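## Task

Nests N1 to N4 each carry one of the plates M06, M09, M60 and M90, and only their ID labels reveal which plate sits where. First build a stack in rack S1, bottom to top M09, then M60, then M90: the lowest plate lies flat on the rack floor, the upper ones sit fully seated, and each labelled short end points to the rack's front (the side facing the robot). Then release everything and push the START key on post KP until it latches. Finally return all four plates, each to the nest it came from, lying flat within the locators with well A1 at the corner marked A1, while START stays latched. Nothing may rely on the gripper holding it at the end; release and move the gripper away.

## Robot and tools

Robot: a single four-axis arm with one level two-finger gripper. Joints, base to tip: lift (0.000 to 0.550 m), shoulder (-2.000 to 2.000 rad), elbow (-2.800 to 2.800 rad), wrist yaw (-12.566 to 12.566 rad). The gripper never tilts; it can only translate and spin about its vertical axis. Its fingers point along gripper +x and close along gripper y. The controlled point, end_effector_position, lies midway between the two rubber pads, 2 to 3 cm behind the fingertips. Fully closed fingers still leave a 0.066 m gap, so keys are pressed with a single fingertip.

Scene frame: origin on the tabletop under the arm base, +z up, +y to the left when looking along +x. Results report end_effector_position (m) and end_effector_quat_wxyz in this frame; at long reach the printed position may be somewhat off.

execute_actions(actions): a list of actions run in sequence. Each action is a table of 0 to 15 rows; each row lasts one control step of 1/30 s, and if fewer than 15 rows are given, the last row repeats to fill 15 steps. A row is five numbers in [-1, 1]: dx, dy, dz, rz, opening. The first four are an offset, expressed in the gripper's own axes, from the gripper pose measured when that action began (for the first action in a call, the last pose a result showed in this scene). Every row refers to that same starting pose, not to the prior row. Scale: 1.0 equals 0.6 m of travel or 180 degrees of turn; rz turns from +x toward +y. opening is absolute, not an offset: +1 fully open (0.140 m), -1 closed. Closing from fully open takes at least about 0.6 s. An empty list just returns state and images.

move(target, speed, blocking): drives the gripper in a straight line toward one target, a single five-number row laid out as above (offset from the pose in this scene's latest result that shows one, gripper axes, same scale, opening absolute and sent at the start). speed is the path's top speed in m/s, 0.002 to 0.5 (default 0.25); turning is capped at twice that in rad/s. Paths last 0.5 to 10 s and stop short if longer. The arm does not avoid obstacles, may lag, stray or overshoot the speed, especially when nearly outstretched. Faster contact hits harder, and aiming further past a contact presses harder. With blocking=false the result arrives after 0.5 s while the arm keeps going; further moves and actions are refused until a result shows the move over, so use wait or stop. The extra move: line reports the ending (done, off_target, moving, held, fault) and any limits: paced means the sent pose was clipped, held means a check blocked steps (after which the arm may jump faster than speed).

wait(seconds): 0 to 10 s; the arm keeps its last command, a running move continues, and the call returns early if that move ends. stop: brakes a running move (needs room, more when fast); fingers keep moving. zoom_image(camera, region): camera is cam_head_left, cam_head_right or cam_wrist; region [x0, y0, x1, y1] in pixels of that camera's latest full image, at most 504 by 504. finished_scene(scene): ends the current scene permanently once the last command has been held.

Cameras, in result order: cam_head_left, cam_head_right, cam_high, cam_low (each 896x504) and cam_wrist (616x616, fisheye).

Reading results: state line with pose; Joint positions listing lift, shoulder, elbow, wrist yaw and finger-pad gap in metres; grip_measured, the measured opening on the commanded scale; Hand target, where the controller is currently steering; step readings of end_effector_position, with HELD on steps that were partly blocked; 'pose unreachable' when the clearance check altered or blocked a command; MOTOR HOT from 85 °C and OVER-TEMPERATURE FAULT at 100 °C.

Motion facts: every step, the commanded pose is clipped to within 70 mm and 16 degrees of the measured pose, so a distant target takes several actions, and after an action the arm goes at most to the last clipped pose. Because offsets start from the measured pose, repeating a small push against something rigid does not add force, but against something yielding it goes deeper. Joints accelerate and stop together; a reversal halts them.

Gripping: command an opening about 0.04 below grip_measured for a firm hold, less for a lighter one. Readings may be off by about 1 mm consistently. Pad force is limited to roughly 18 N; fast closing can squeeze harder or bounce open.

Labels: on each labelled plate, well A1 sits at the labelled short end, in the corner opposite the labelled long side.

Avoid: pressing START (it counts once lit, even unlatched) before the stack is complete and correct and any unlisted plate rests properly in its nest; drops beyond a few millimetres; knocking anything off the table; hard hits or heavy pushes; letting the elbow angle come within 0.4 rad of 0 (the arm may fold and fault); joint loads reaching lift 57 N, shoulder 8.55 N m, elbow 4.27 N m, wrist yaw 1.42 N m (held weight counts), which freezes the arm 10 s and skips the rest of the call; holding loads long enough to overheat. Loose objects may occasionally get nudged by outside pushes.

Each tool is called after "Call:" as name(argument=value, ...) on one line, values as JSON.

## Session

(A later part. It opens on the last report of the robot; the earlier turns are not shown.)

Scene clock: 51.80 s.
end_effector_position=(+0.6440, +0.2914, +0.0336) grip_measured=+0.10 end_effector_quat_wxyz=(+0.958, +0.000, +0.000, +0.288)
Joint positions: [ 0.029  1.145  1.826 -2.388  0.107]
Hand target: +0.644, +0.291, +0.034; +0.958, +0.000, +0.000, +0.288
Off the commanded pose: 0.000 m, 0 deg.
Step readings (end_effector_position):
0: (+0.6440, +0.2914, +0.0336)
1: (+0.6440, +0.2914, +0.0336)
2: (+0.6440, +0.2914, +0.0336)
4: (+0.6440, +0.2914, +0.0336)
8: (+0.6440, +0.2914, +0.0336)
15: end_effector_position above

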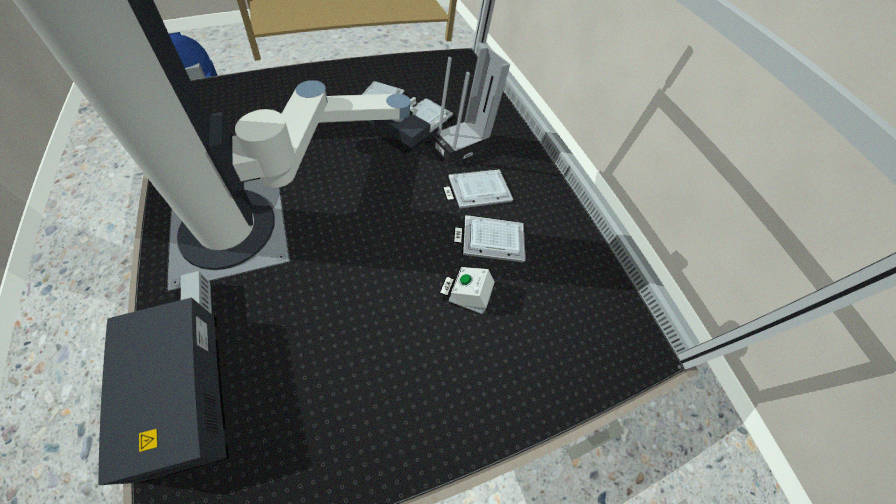

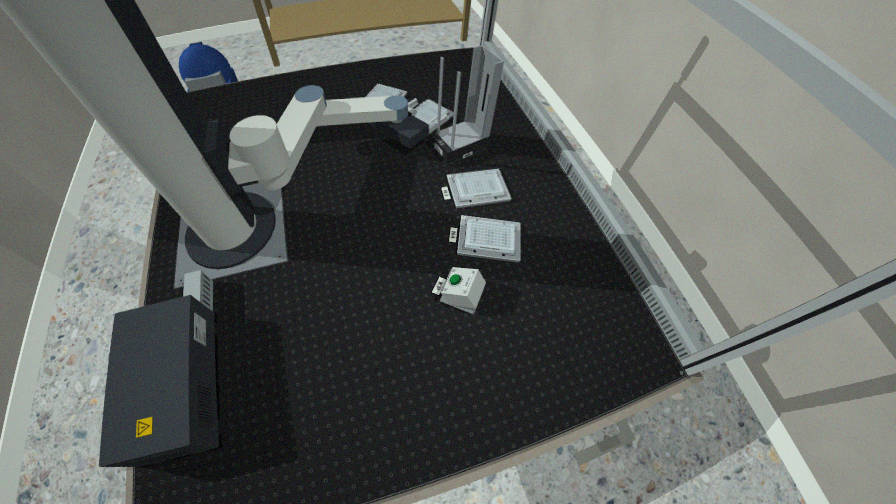

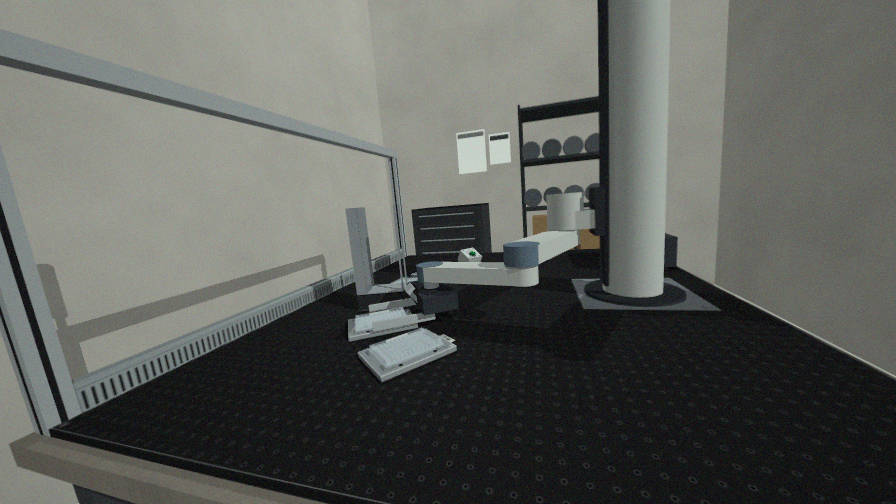

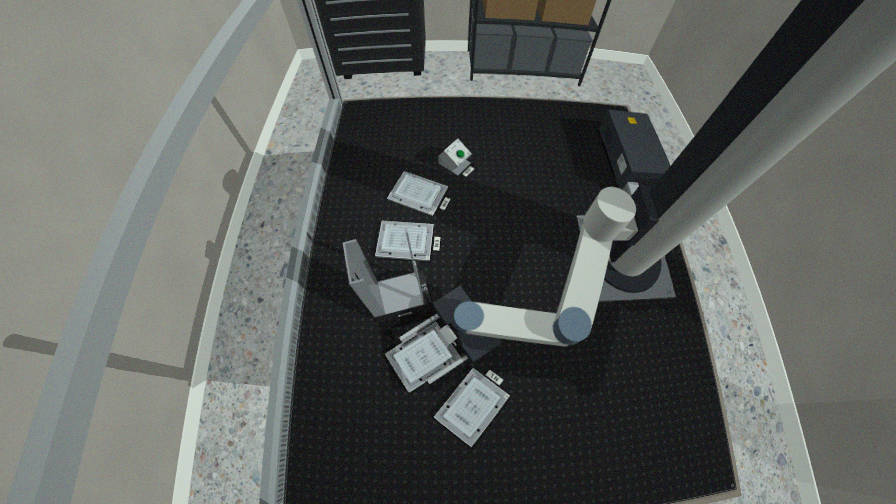

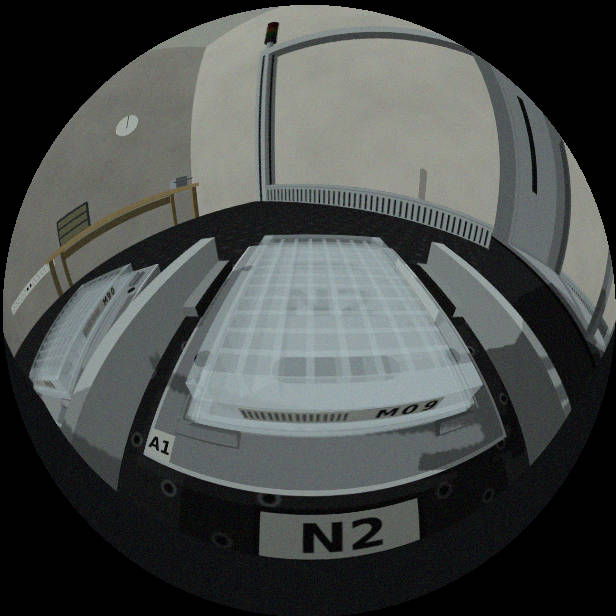

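Call:
move(target=[-0.0402, -0.2055, 0, -0.1314, 0.4], speed=0.2)

Call:
zoom_image(camera="cam_wrist", region=[170, 60, 470, 460])

Scene clock: 55.83 s.
end_effector_position=(+0.5749, +0.0978, +0.1597) grip_measured=+0.40 end_effector_quat_wxyz=(+0.996, +0.000, +0.000, +0.085)
Joint positions: [ 0.155  1.175  1.092 -2.098  0.118]
Hand target: +0.575, +0.098, +0.160; +0.996, +0.000, +0.000, +0.085
Off the commanded pose: 0.000 m, 0 deg.
move: done

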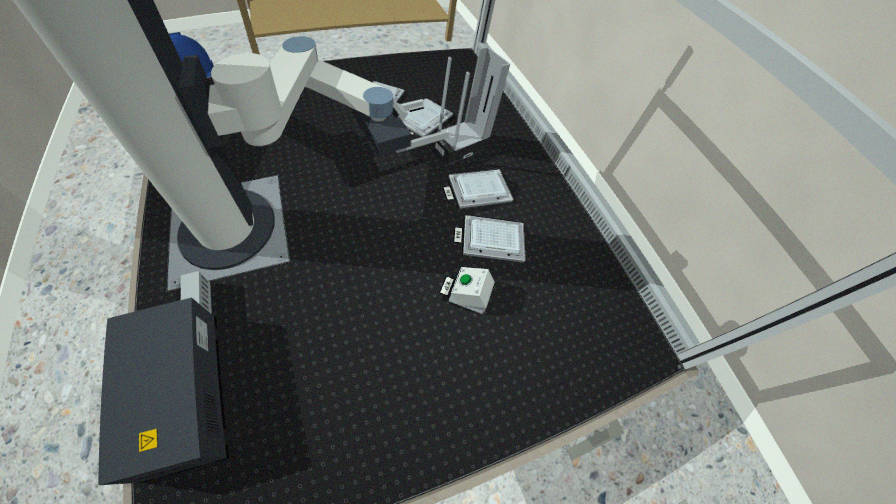

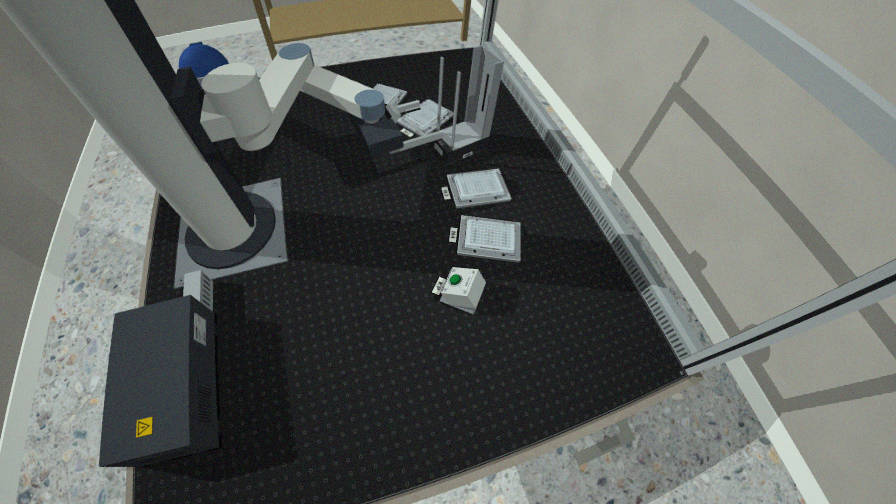

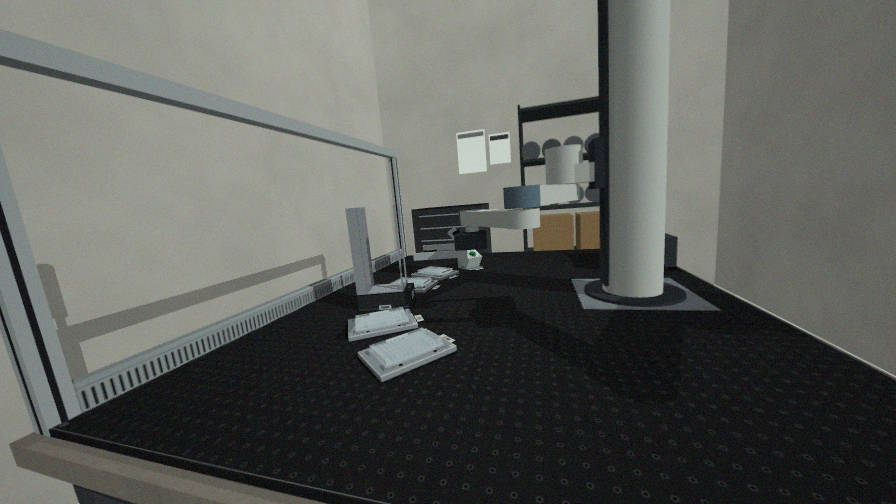

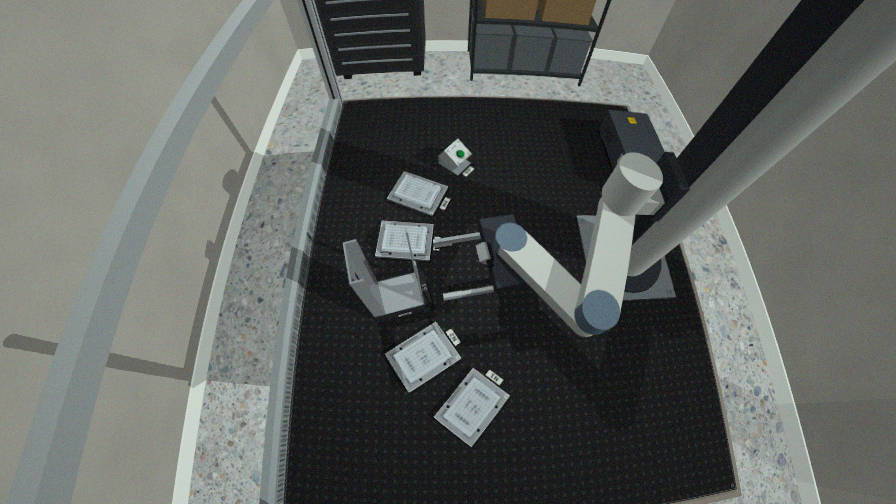

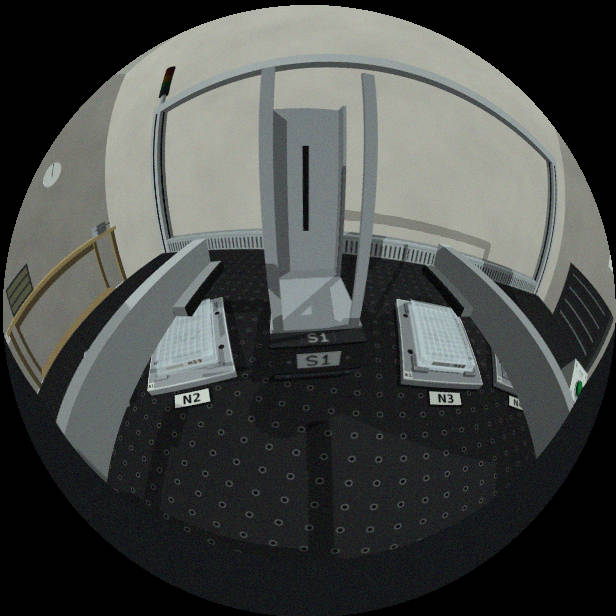

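Region (170, 60, 470, 460) of cam_wrist's 616x616 image, scaled by 1.260, with more detail than that image has; it fills the left 378 columns of this view, and the rest is white.

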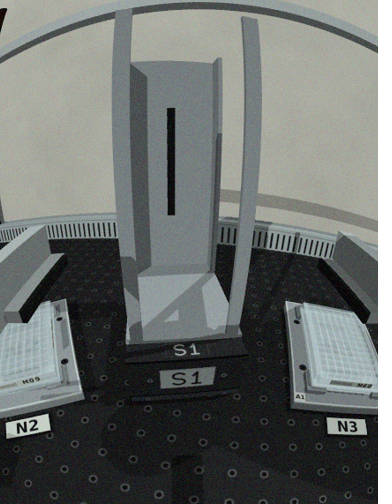

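Call:
zoom_image(camera="cam_wrist", region=[250, 250, 390, 390])

Region (250, 250, 390, 390) of cam_wrist's 616x616 image, scaled by 3.600, with more detail than that image has.

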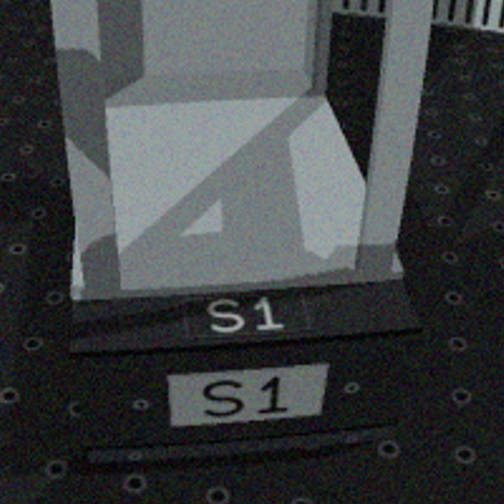

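Call:
move(target=[0, 0, 0.33, 0, 0.4], speed=0.4)

Scene clock: 62.00 s.
end_effector_position=(+0.5749, +0.0978, +0.3577) grip_measured=+0.40 end_effector_quat_wxyz=(+0.996, +0.000, +0.000, +0.085)
Joint positions: [ 0.353  1.175  1.092 -2.098  0.118]
Hand target: +0.575, +0.098, +0.358; +0.996, +0.000, +0.000, +0.085
Off the commanded pose: 0.000 m, 0 deg.
move: done

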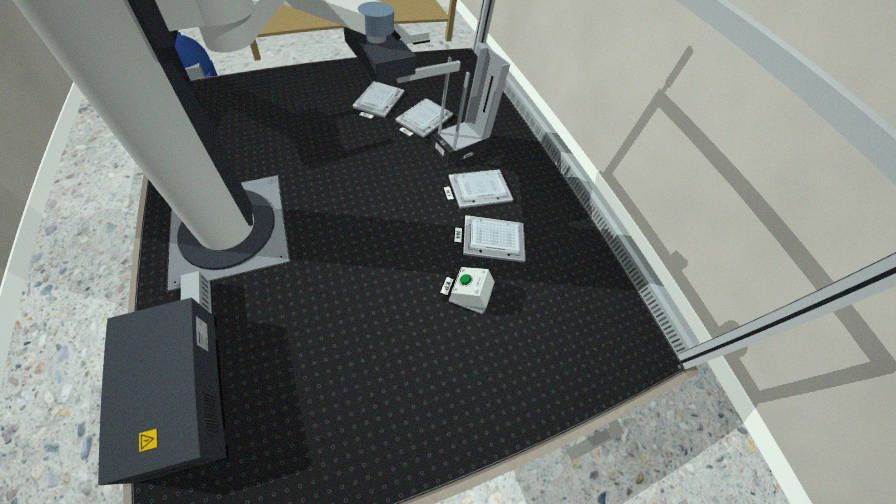

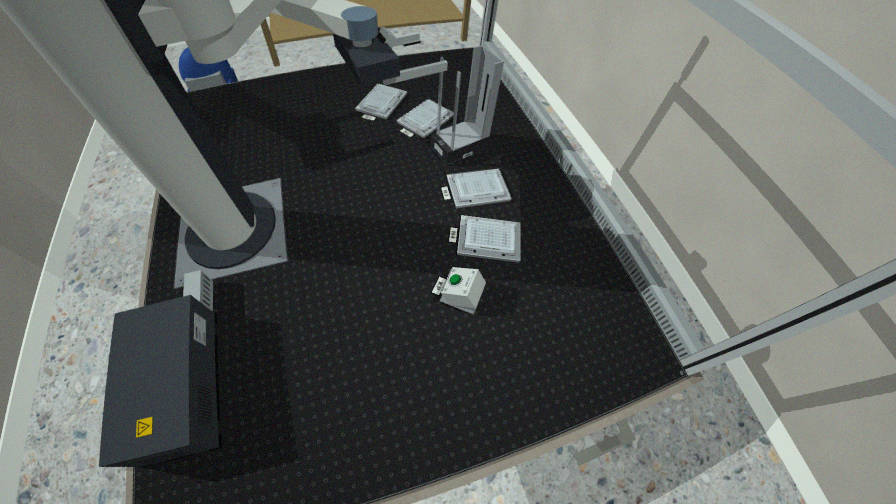

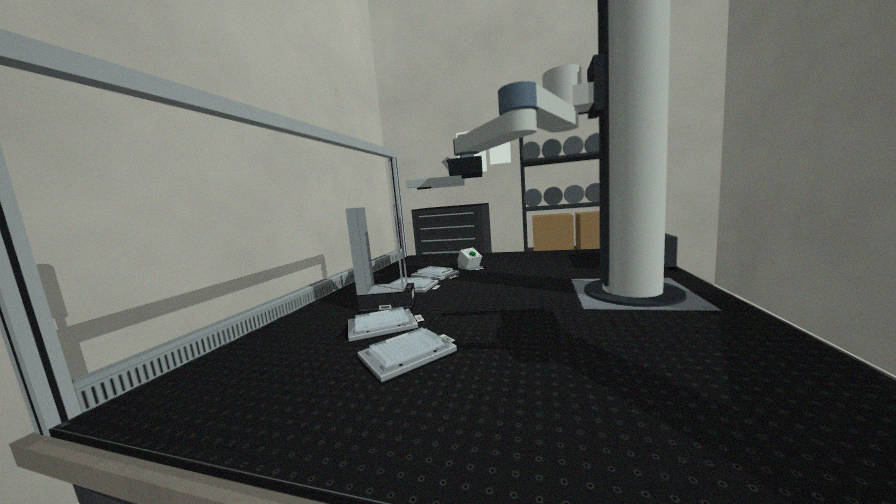

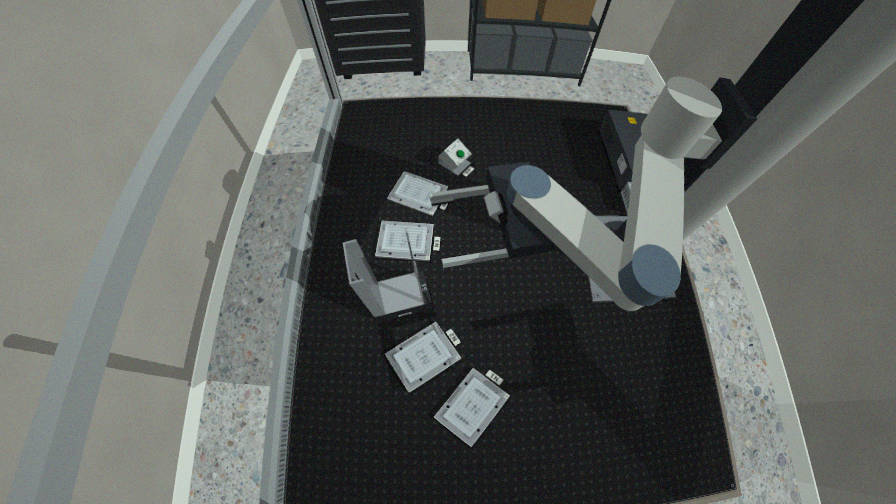

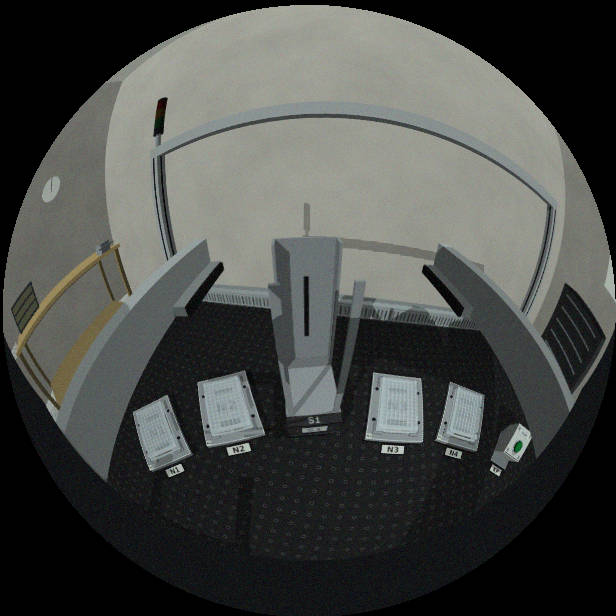

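Call:
execute_actions(actions=[])

Scene clock: 64.03 s.
end_effector_position=(+0.5749, +0.0978, +0.3577) grip_measured=+0.40 end_effector_quat_wxyz=(+0.996, +0.000, +0.000, +0.085)
Joint positions: [ 0.353  1.175  1.092 -2.098  0.118]
Hand target: +0.575, +0.098, +0.358; +0.996, +0.000, +0.000, +0.085
Off the commanded pose: 0.000 m, 0 deg.

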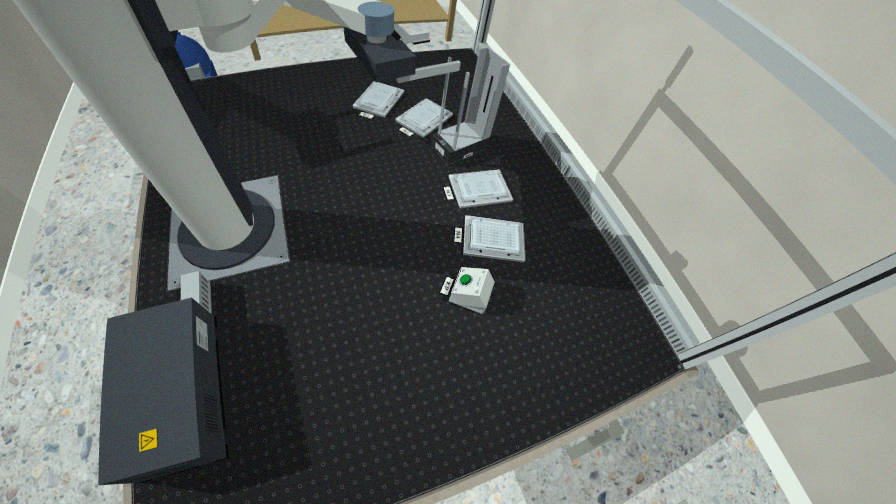

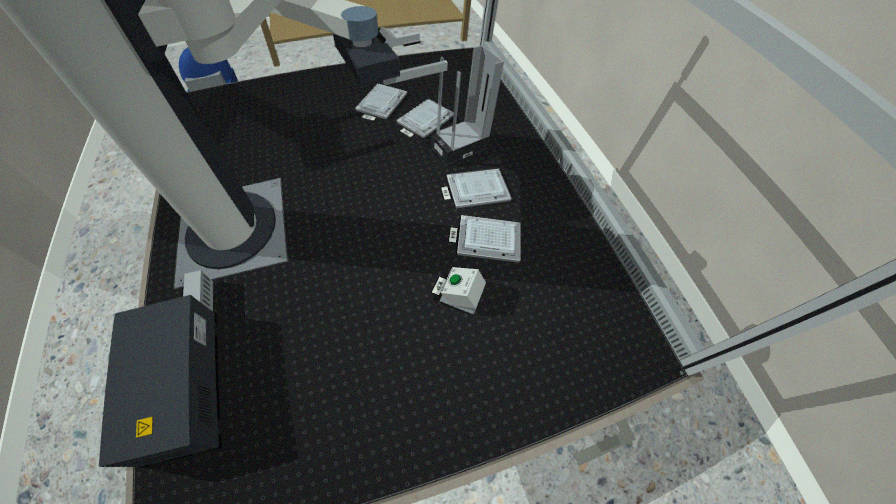

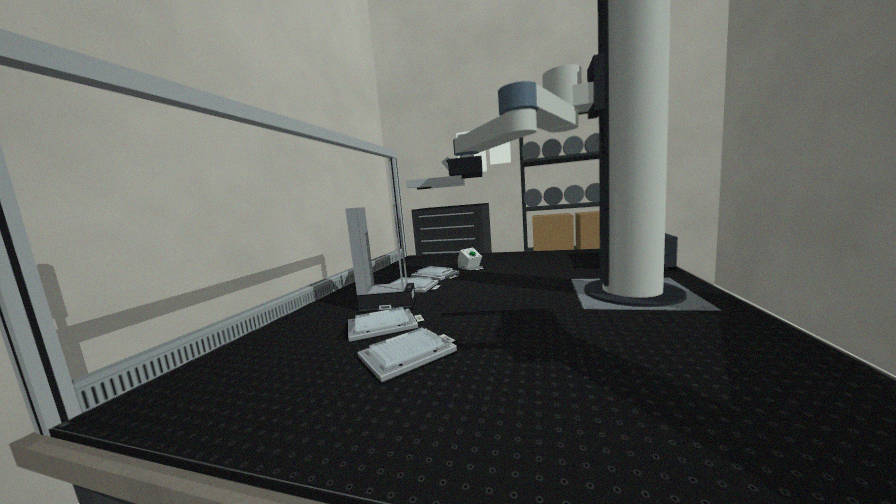

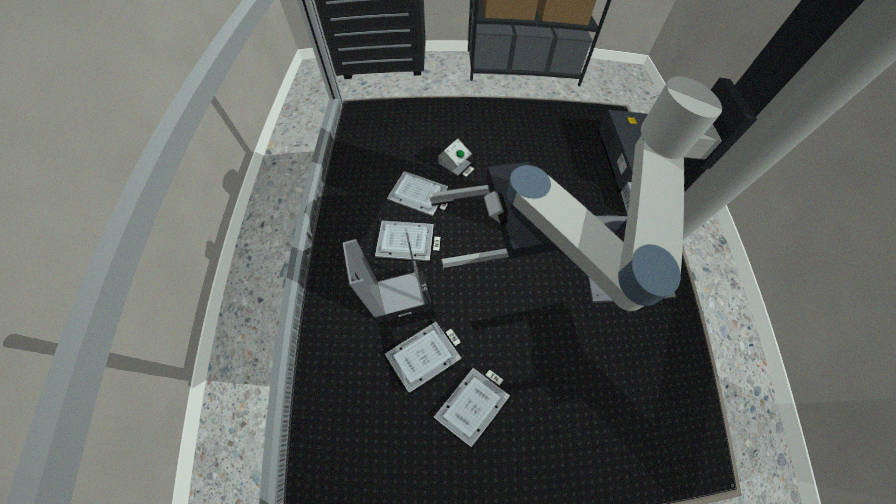

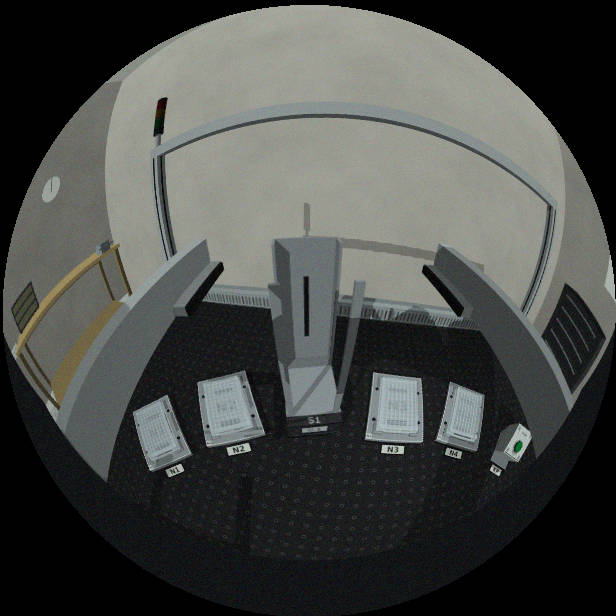

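Call:
move(target=[0.1450, 0.0010, 0.1000, 0.018, 0.4], speed=0.3)

Scene clock: 65.37 s.
end_effector_position=(+0.6606, +0.1131, +0.4178) grip_measured=+0.40 end_effector_quat_wxyz=(+0.994, +0.000, +0.000, +0.113)
Joint positions: [ 0.413  0.962  1.516 -2.251  0.118]
Hand target: +0.661, +0.113, +0.418; +0.994, +0.000, +0.000, +0.113
Off the commanded pose: 0.000 m, 0 deg.
move: done

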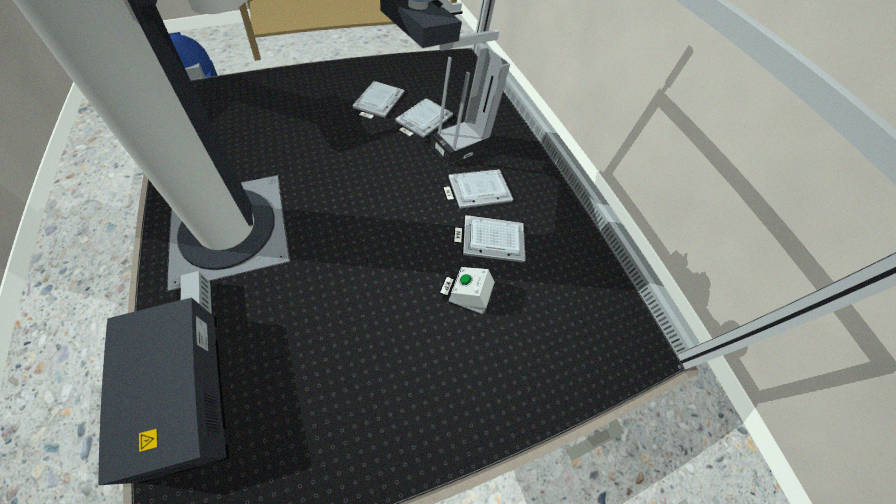

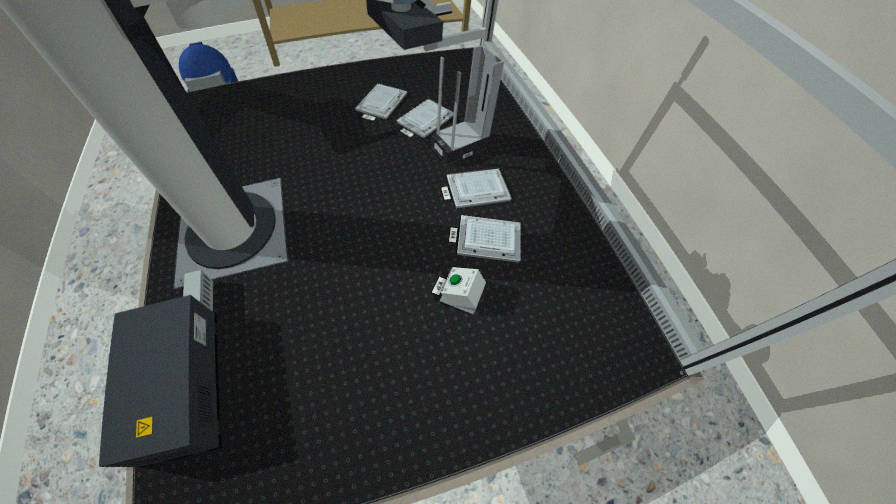

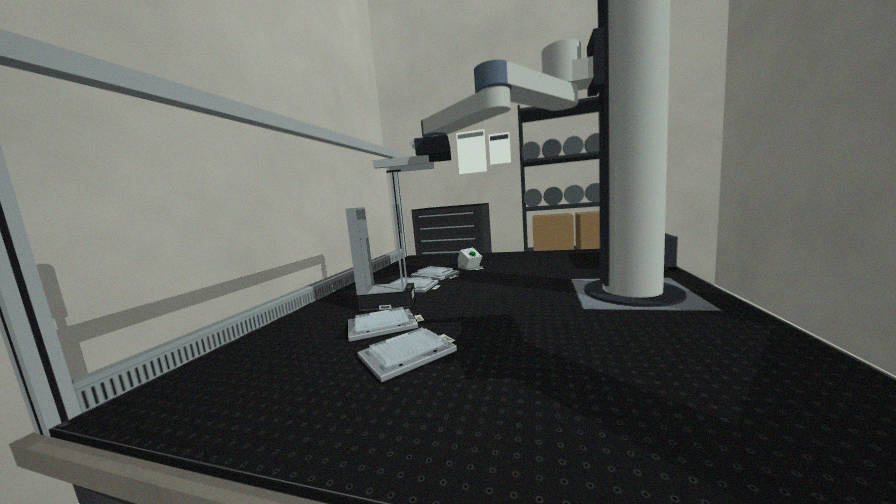

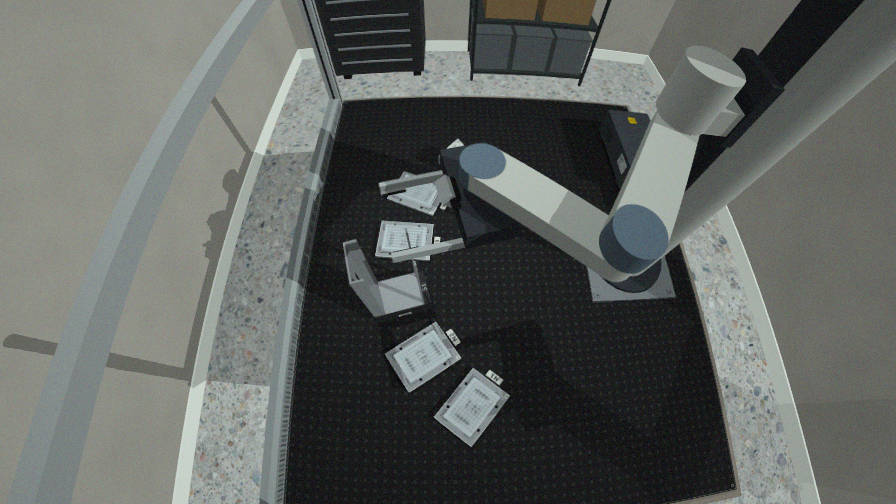

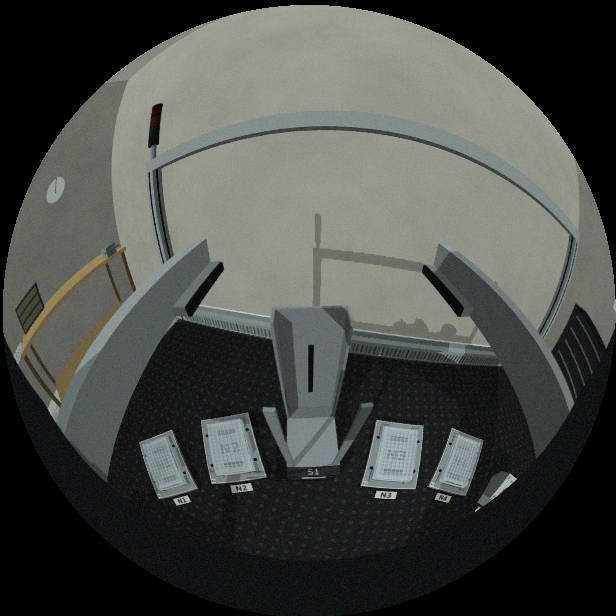

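Call:
zoom_image(camera="cam_wrist", region=[240, 290, 400, 490])

Region (240, 290, 400, 490) of cam_wrist's 616x616 image, scaled by 2.520, with more detail than that image has; it fills the left 403 columns of this view, and the rest is white.

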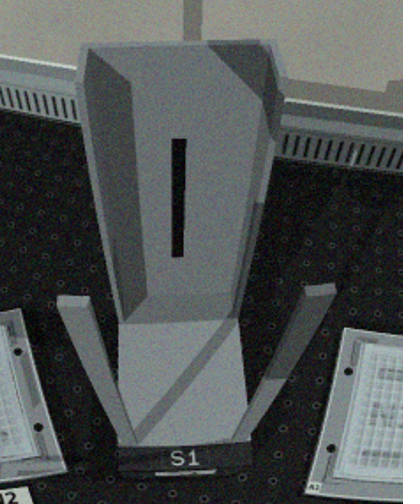

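Call:
zoom_image(camera="cam_wrist", region=[260, 295, 365, 355])

Call:
zoom_image(camera="cam_wrist", region=[255, 395, 385, 485])

Region (260, 295, 365, 355) of cam_wrist's 616x616 image, scaled by 4.800, with more detail than that image has; it fills the top 288 rows of this view, and the rest is white.

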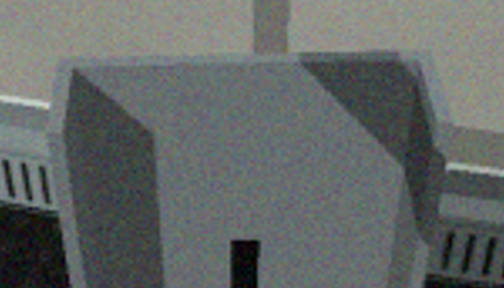

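Region (255, 395, 385, 485) of cam_wrist's 616x616 image, scaled by 3.877, with more detail than that image has; it fills the top 349 rows of this view, and the rest is white.

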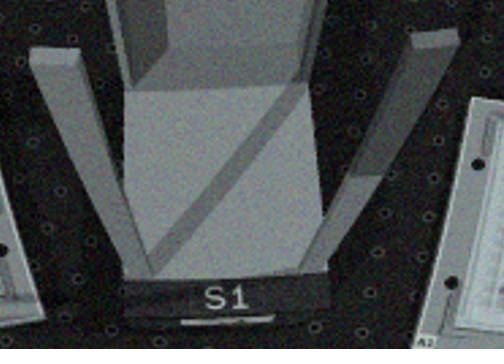

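Call:
move(target=[0.0822, 0.0047, -0.110, 0.0083, 0.4], speed=0.15)

Scene clock: 74.27 s.
end_effector_position=(+0.7080, +0.1269, +0.3517) grip_measured=+0.40 end_effector_quat_wxyz=(+0.992, +0.000, +0.000, +0.126)
Joint positions: [ 0.347  0.838  1.799 -2.384  0.118]
Hand target: +0.708, +0.127, +0.352; +0.992, +0.000, +0.000, +0.126
Off the commanded pose: 0.000 m, 0 deg.
move: done

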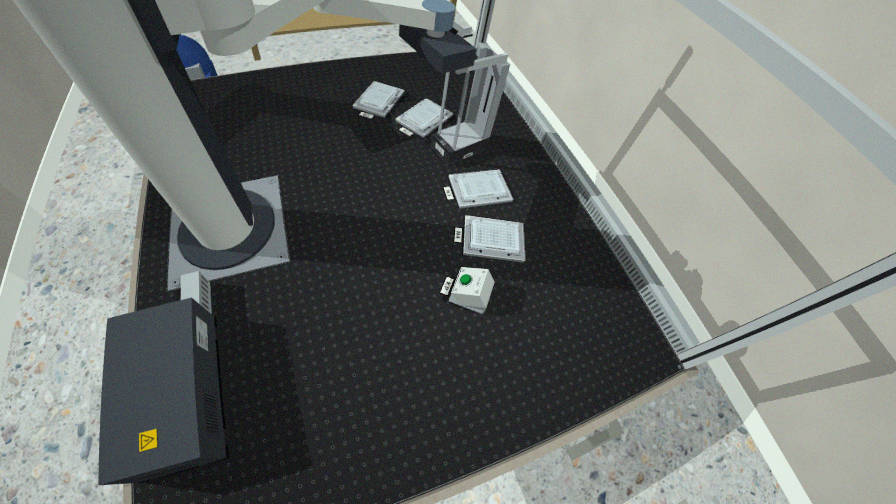

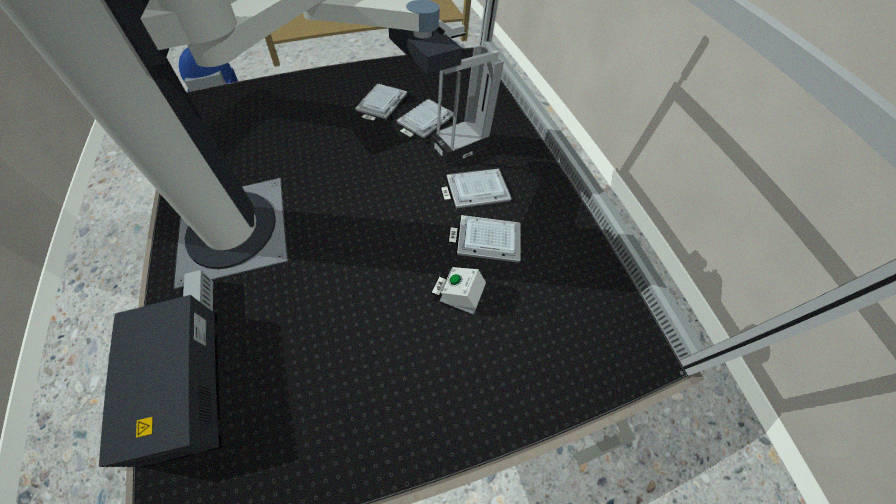

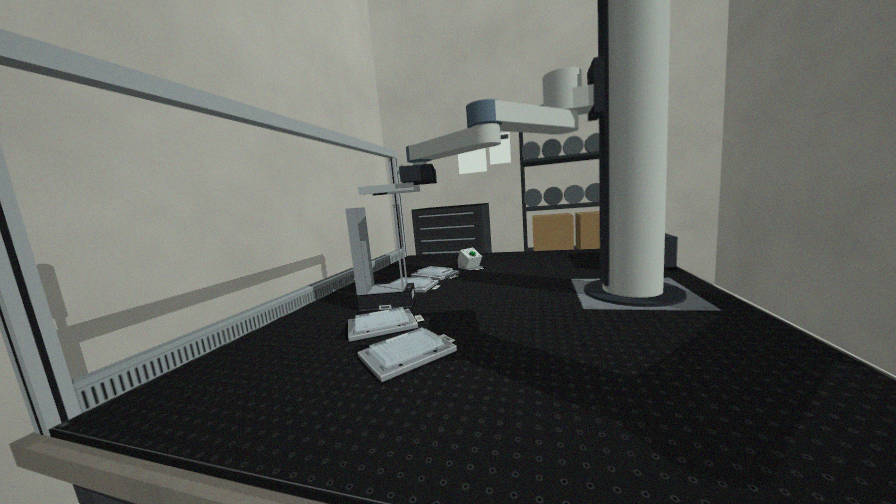

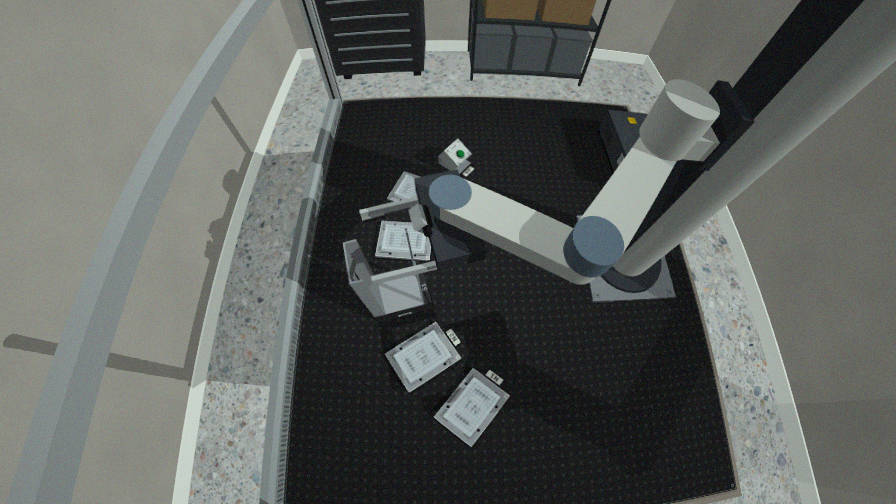

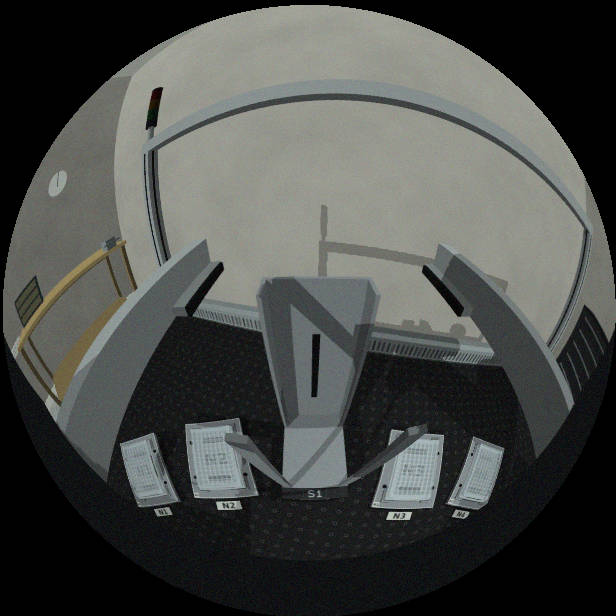

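Call:
zoom_image(camera="cam_wrist", region=[210, 260, 450, 500])

Region (210, 260, 450, 500) of cam_wrist's 616x616 image, scaled by 2.100, with more detail than that image has.

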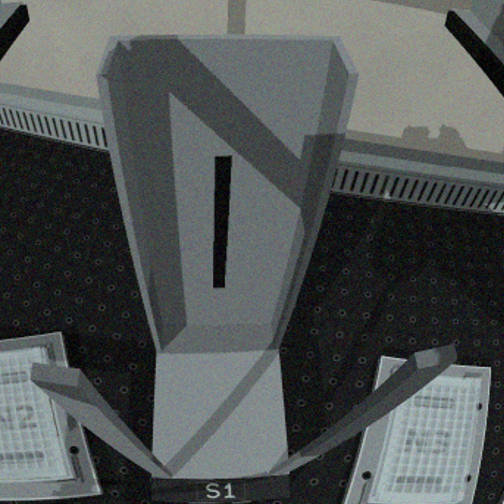

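Call:
move(target=[-0.0346, 0.2921, 0.0, 0.105, 0.4], speed=0.4)

Scene clock: 78.13 s.
end_effector_position=(+0.6440, +0.2917, +0.3517) grip_measured=+0.40 end_effector_quat_wxyz=(+0.958, +0.000, +0.000, +0.287)
Joint positions: [ 0.347  1.145  1.827 -2.389  0.118]
Hand target: +0.644, +0.291, +0.352; +0.958, +0.000, +0.000, +0.287
Off the commanded pose: 0.000 m, 0 deg.
move: done

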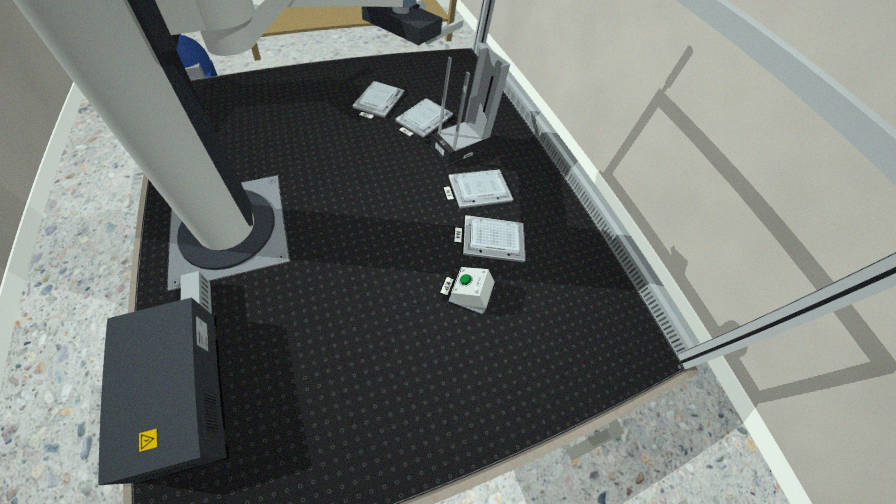

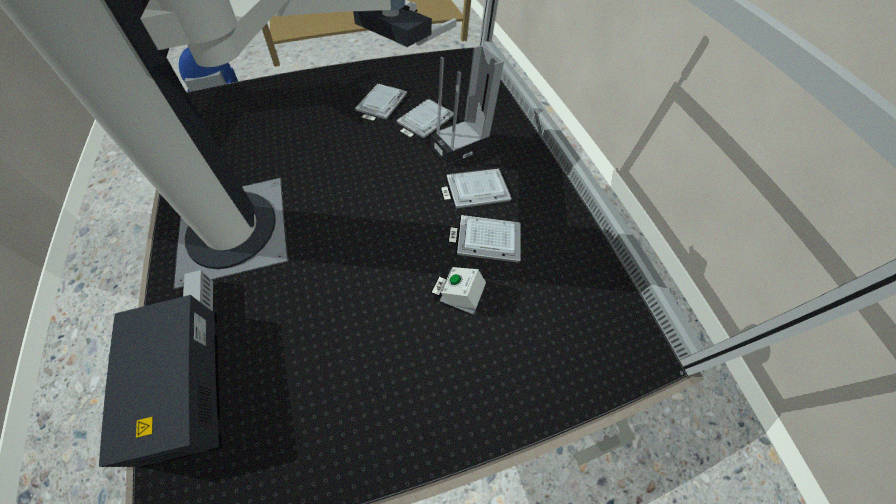

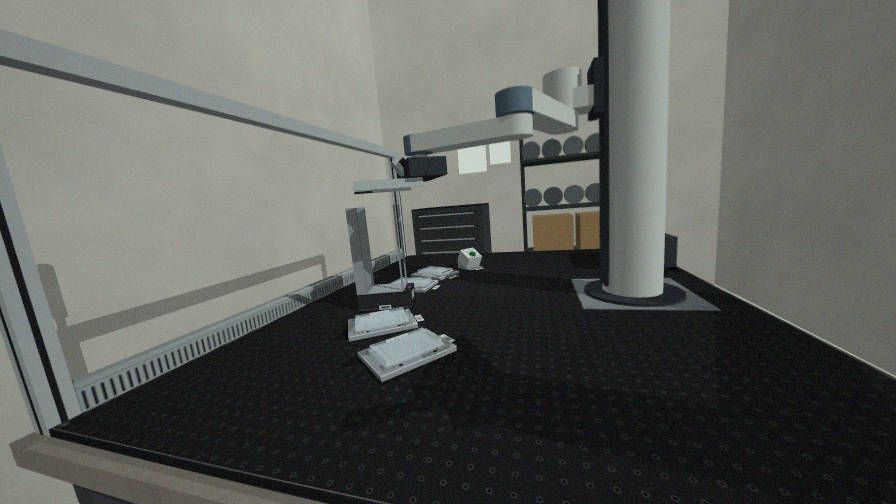

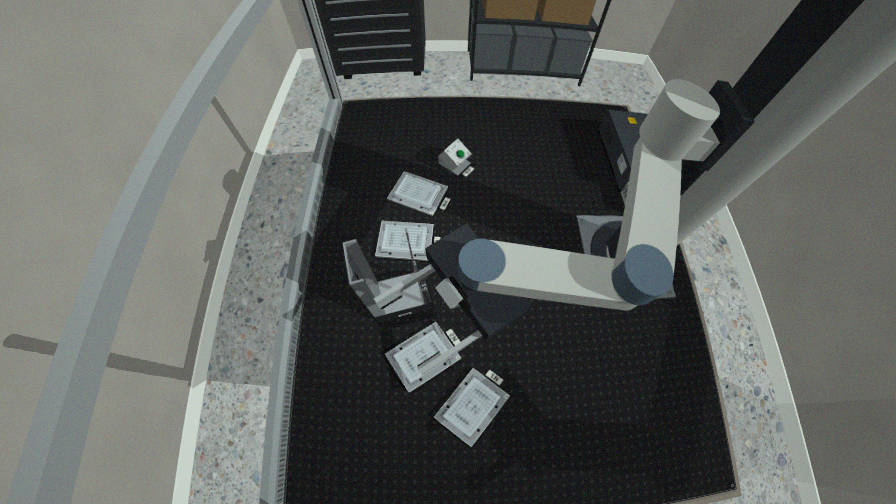

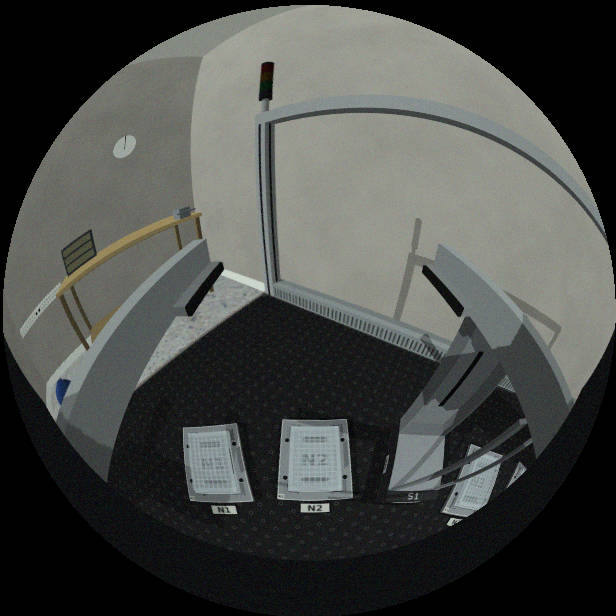

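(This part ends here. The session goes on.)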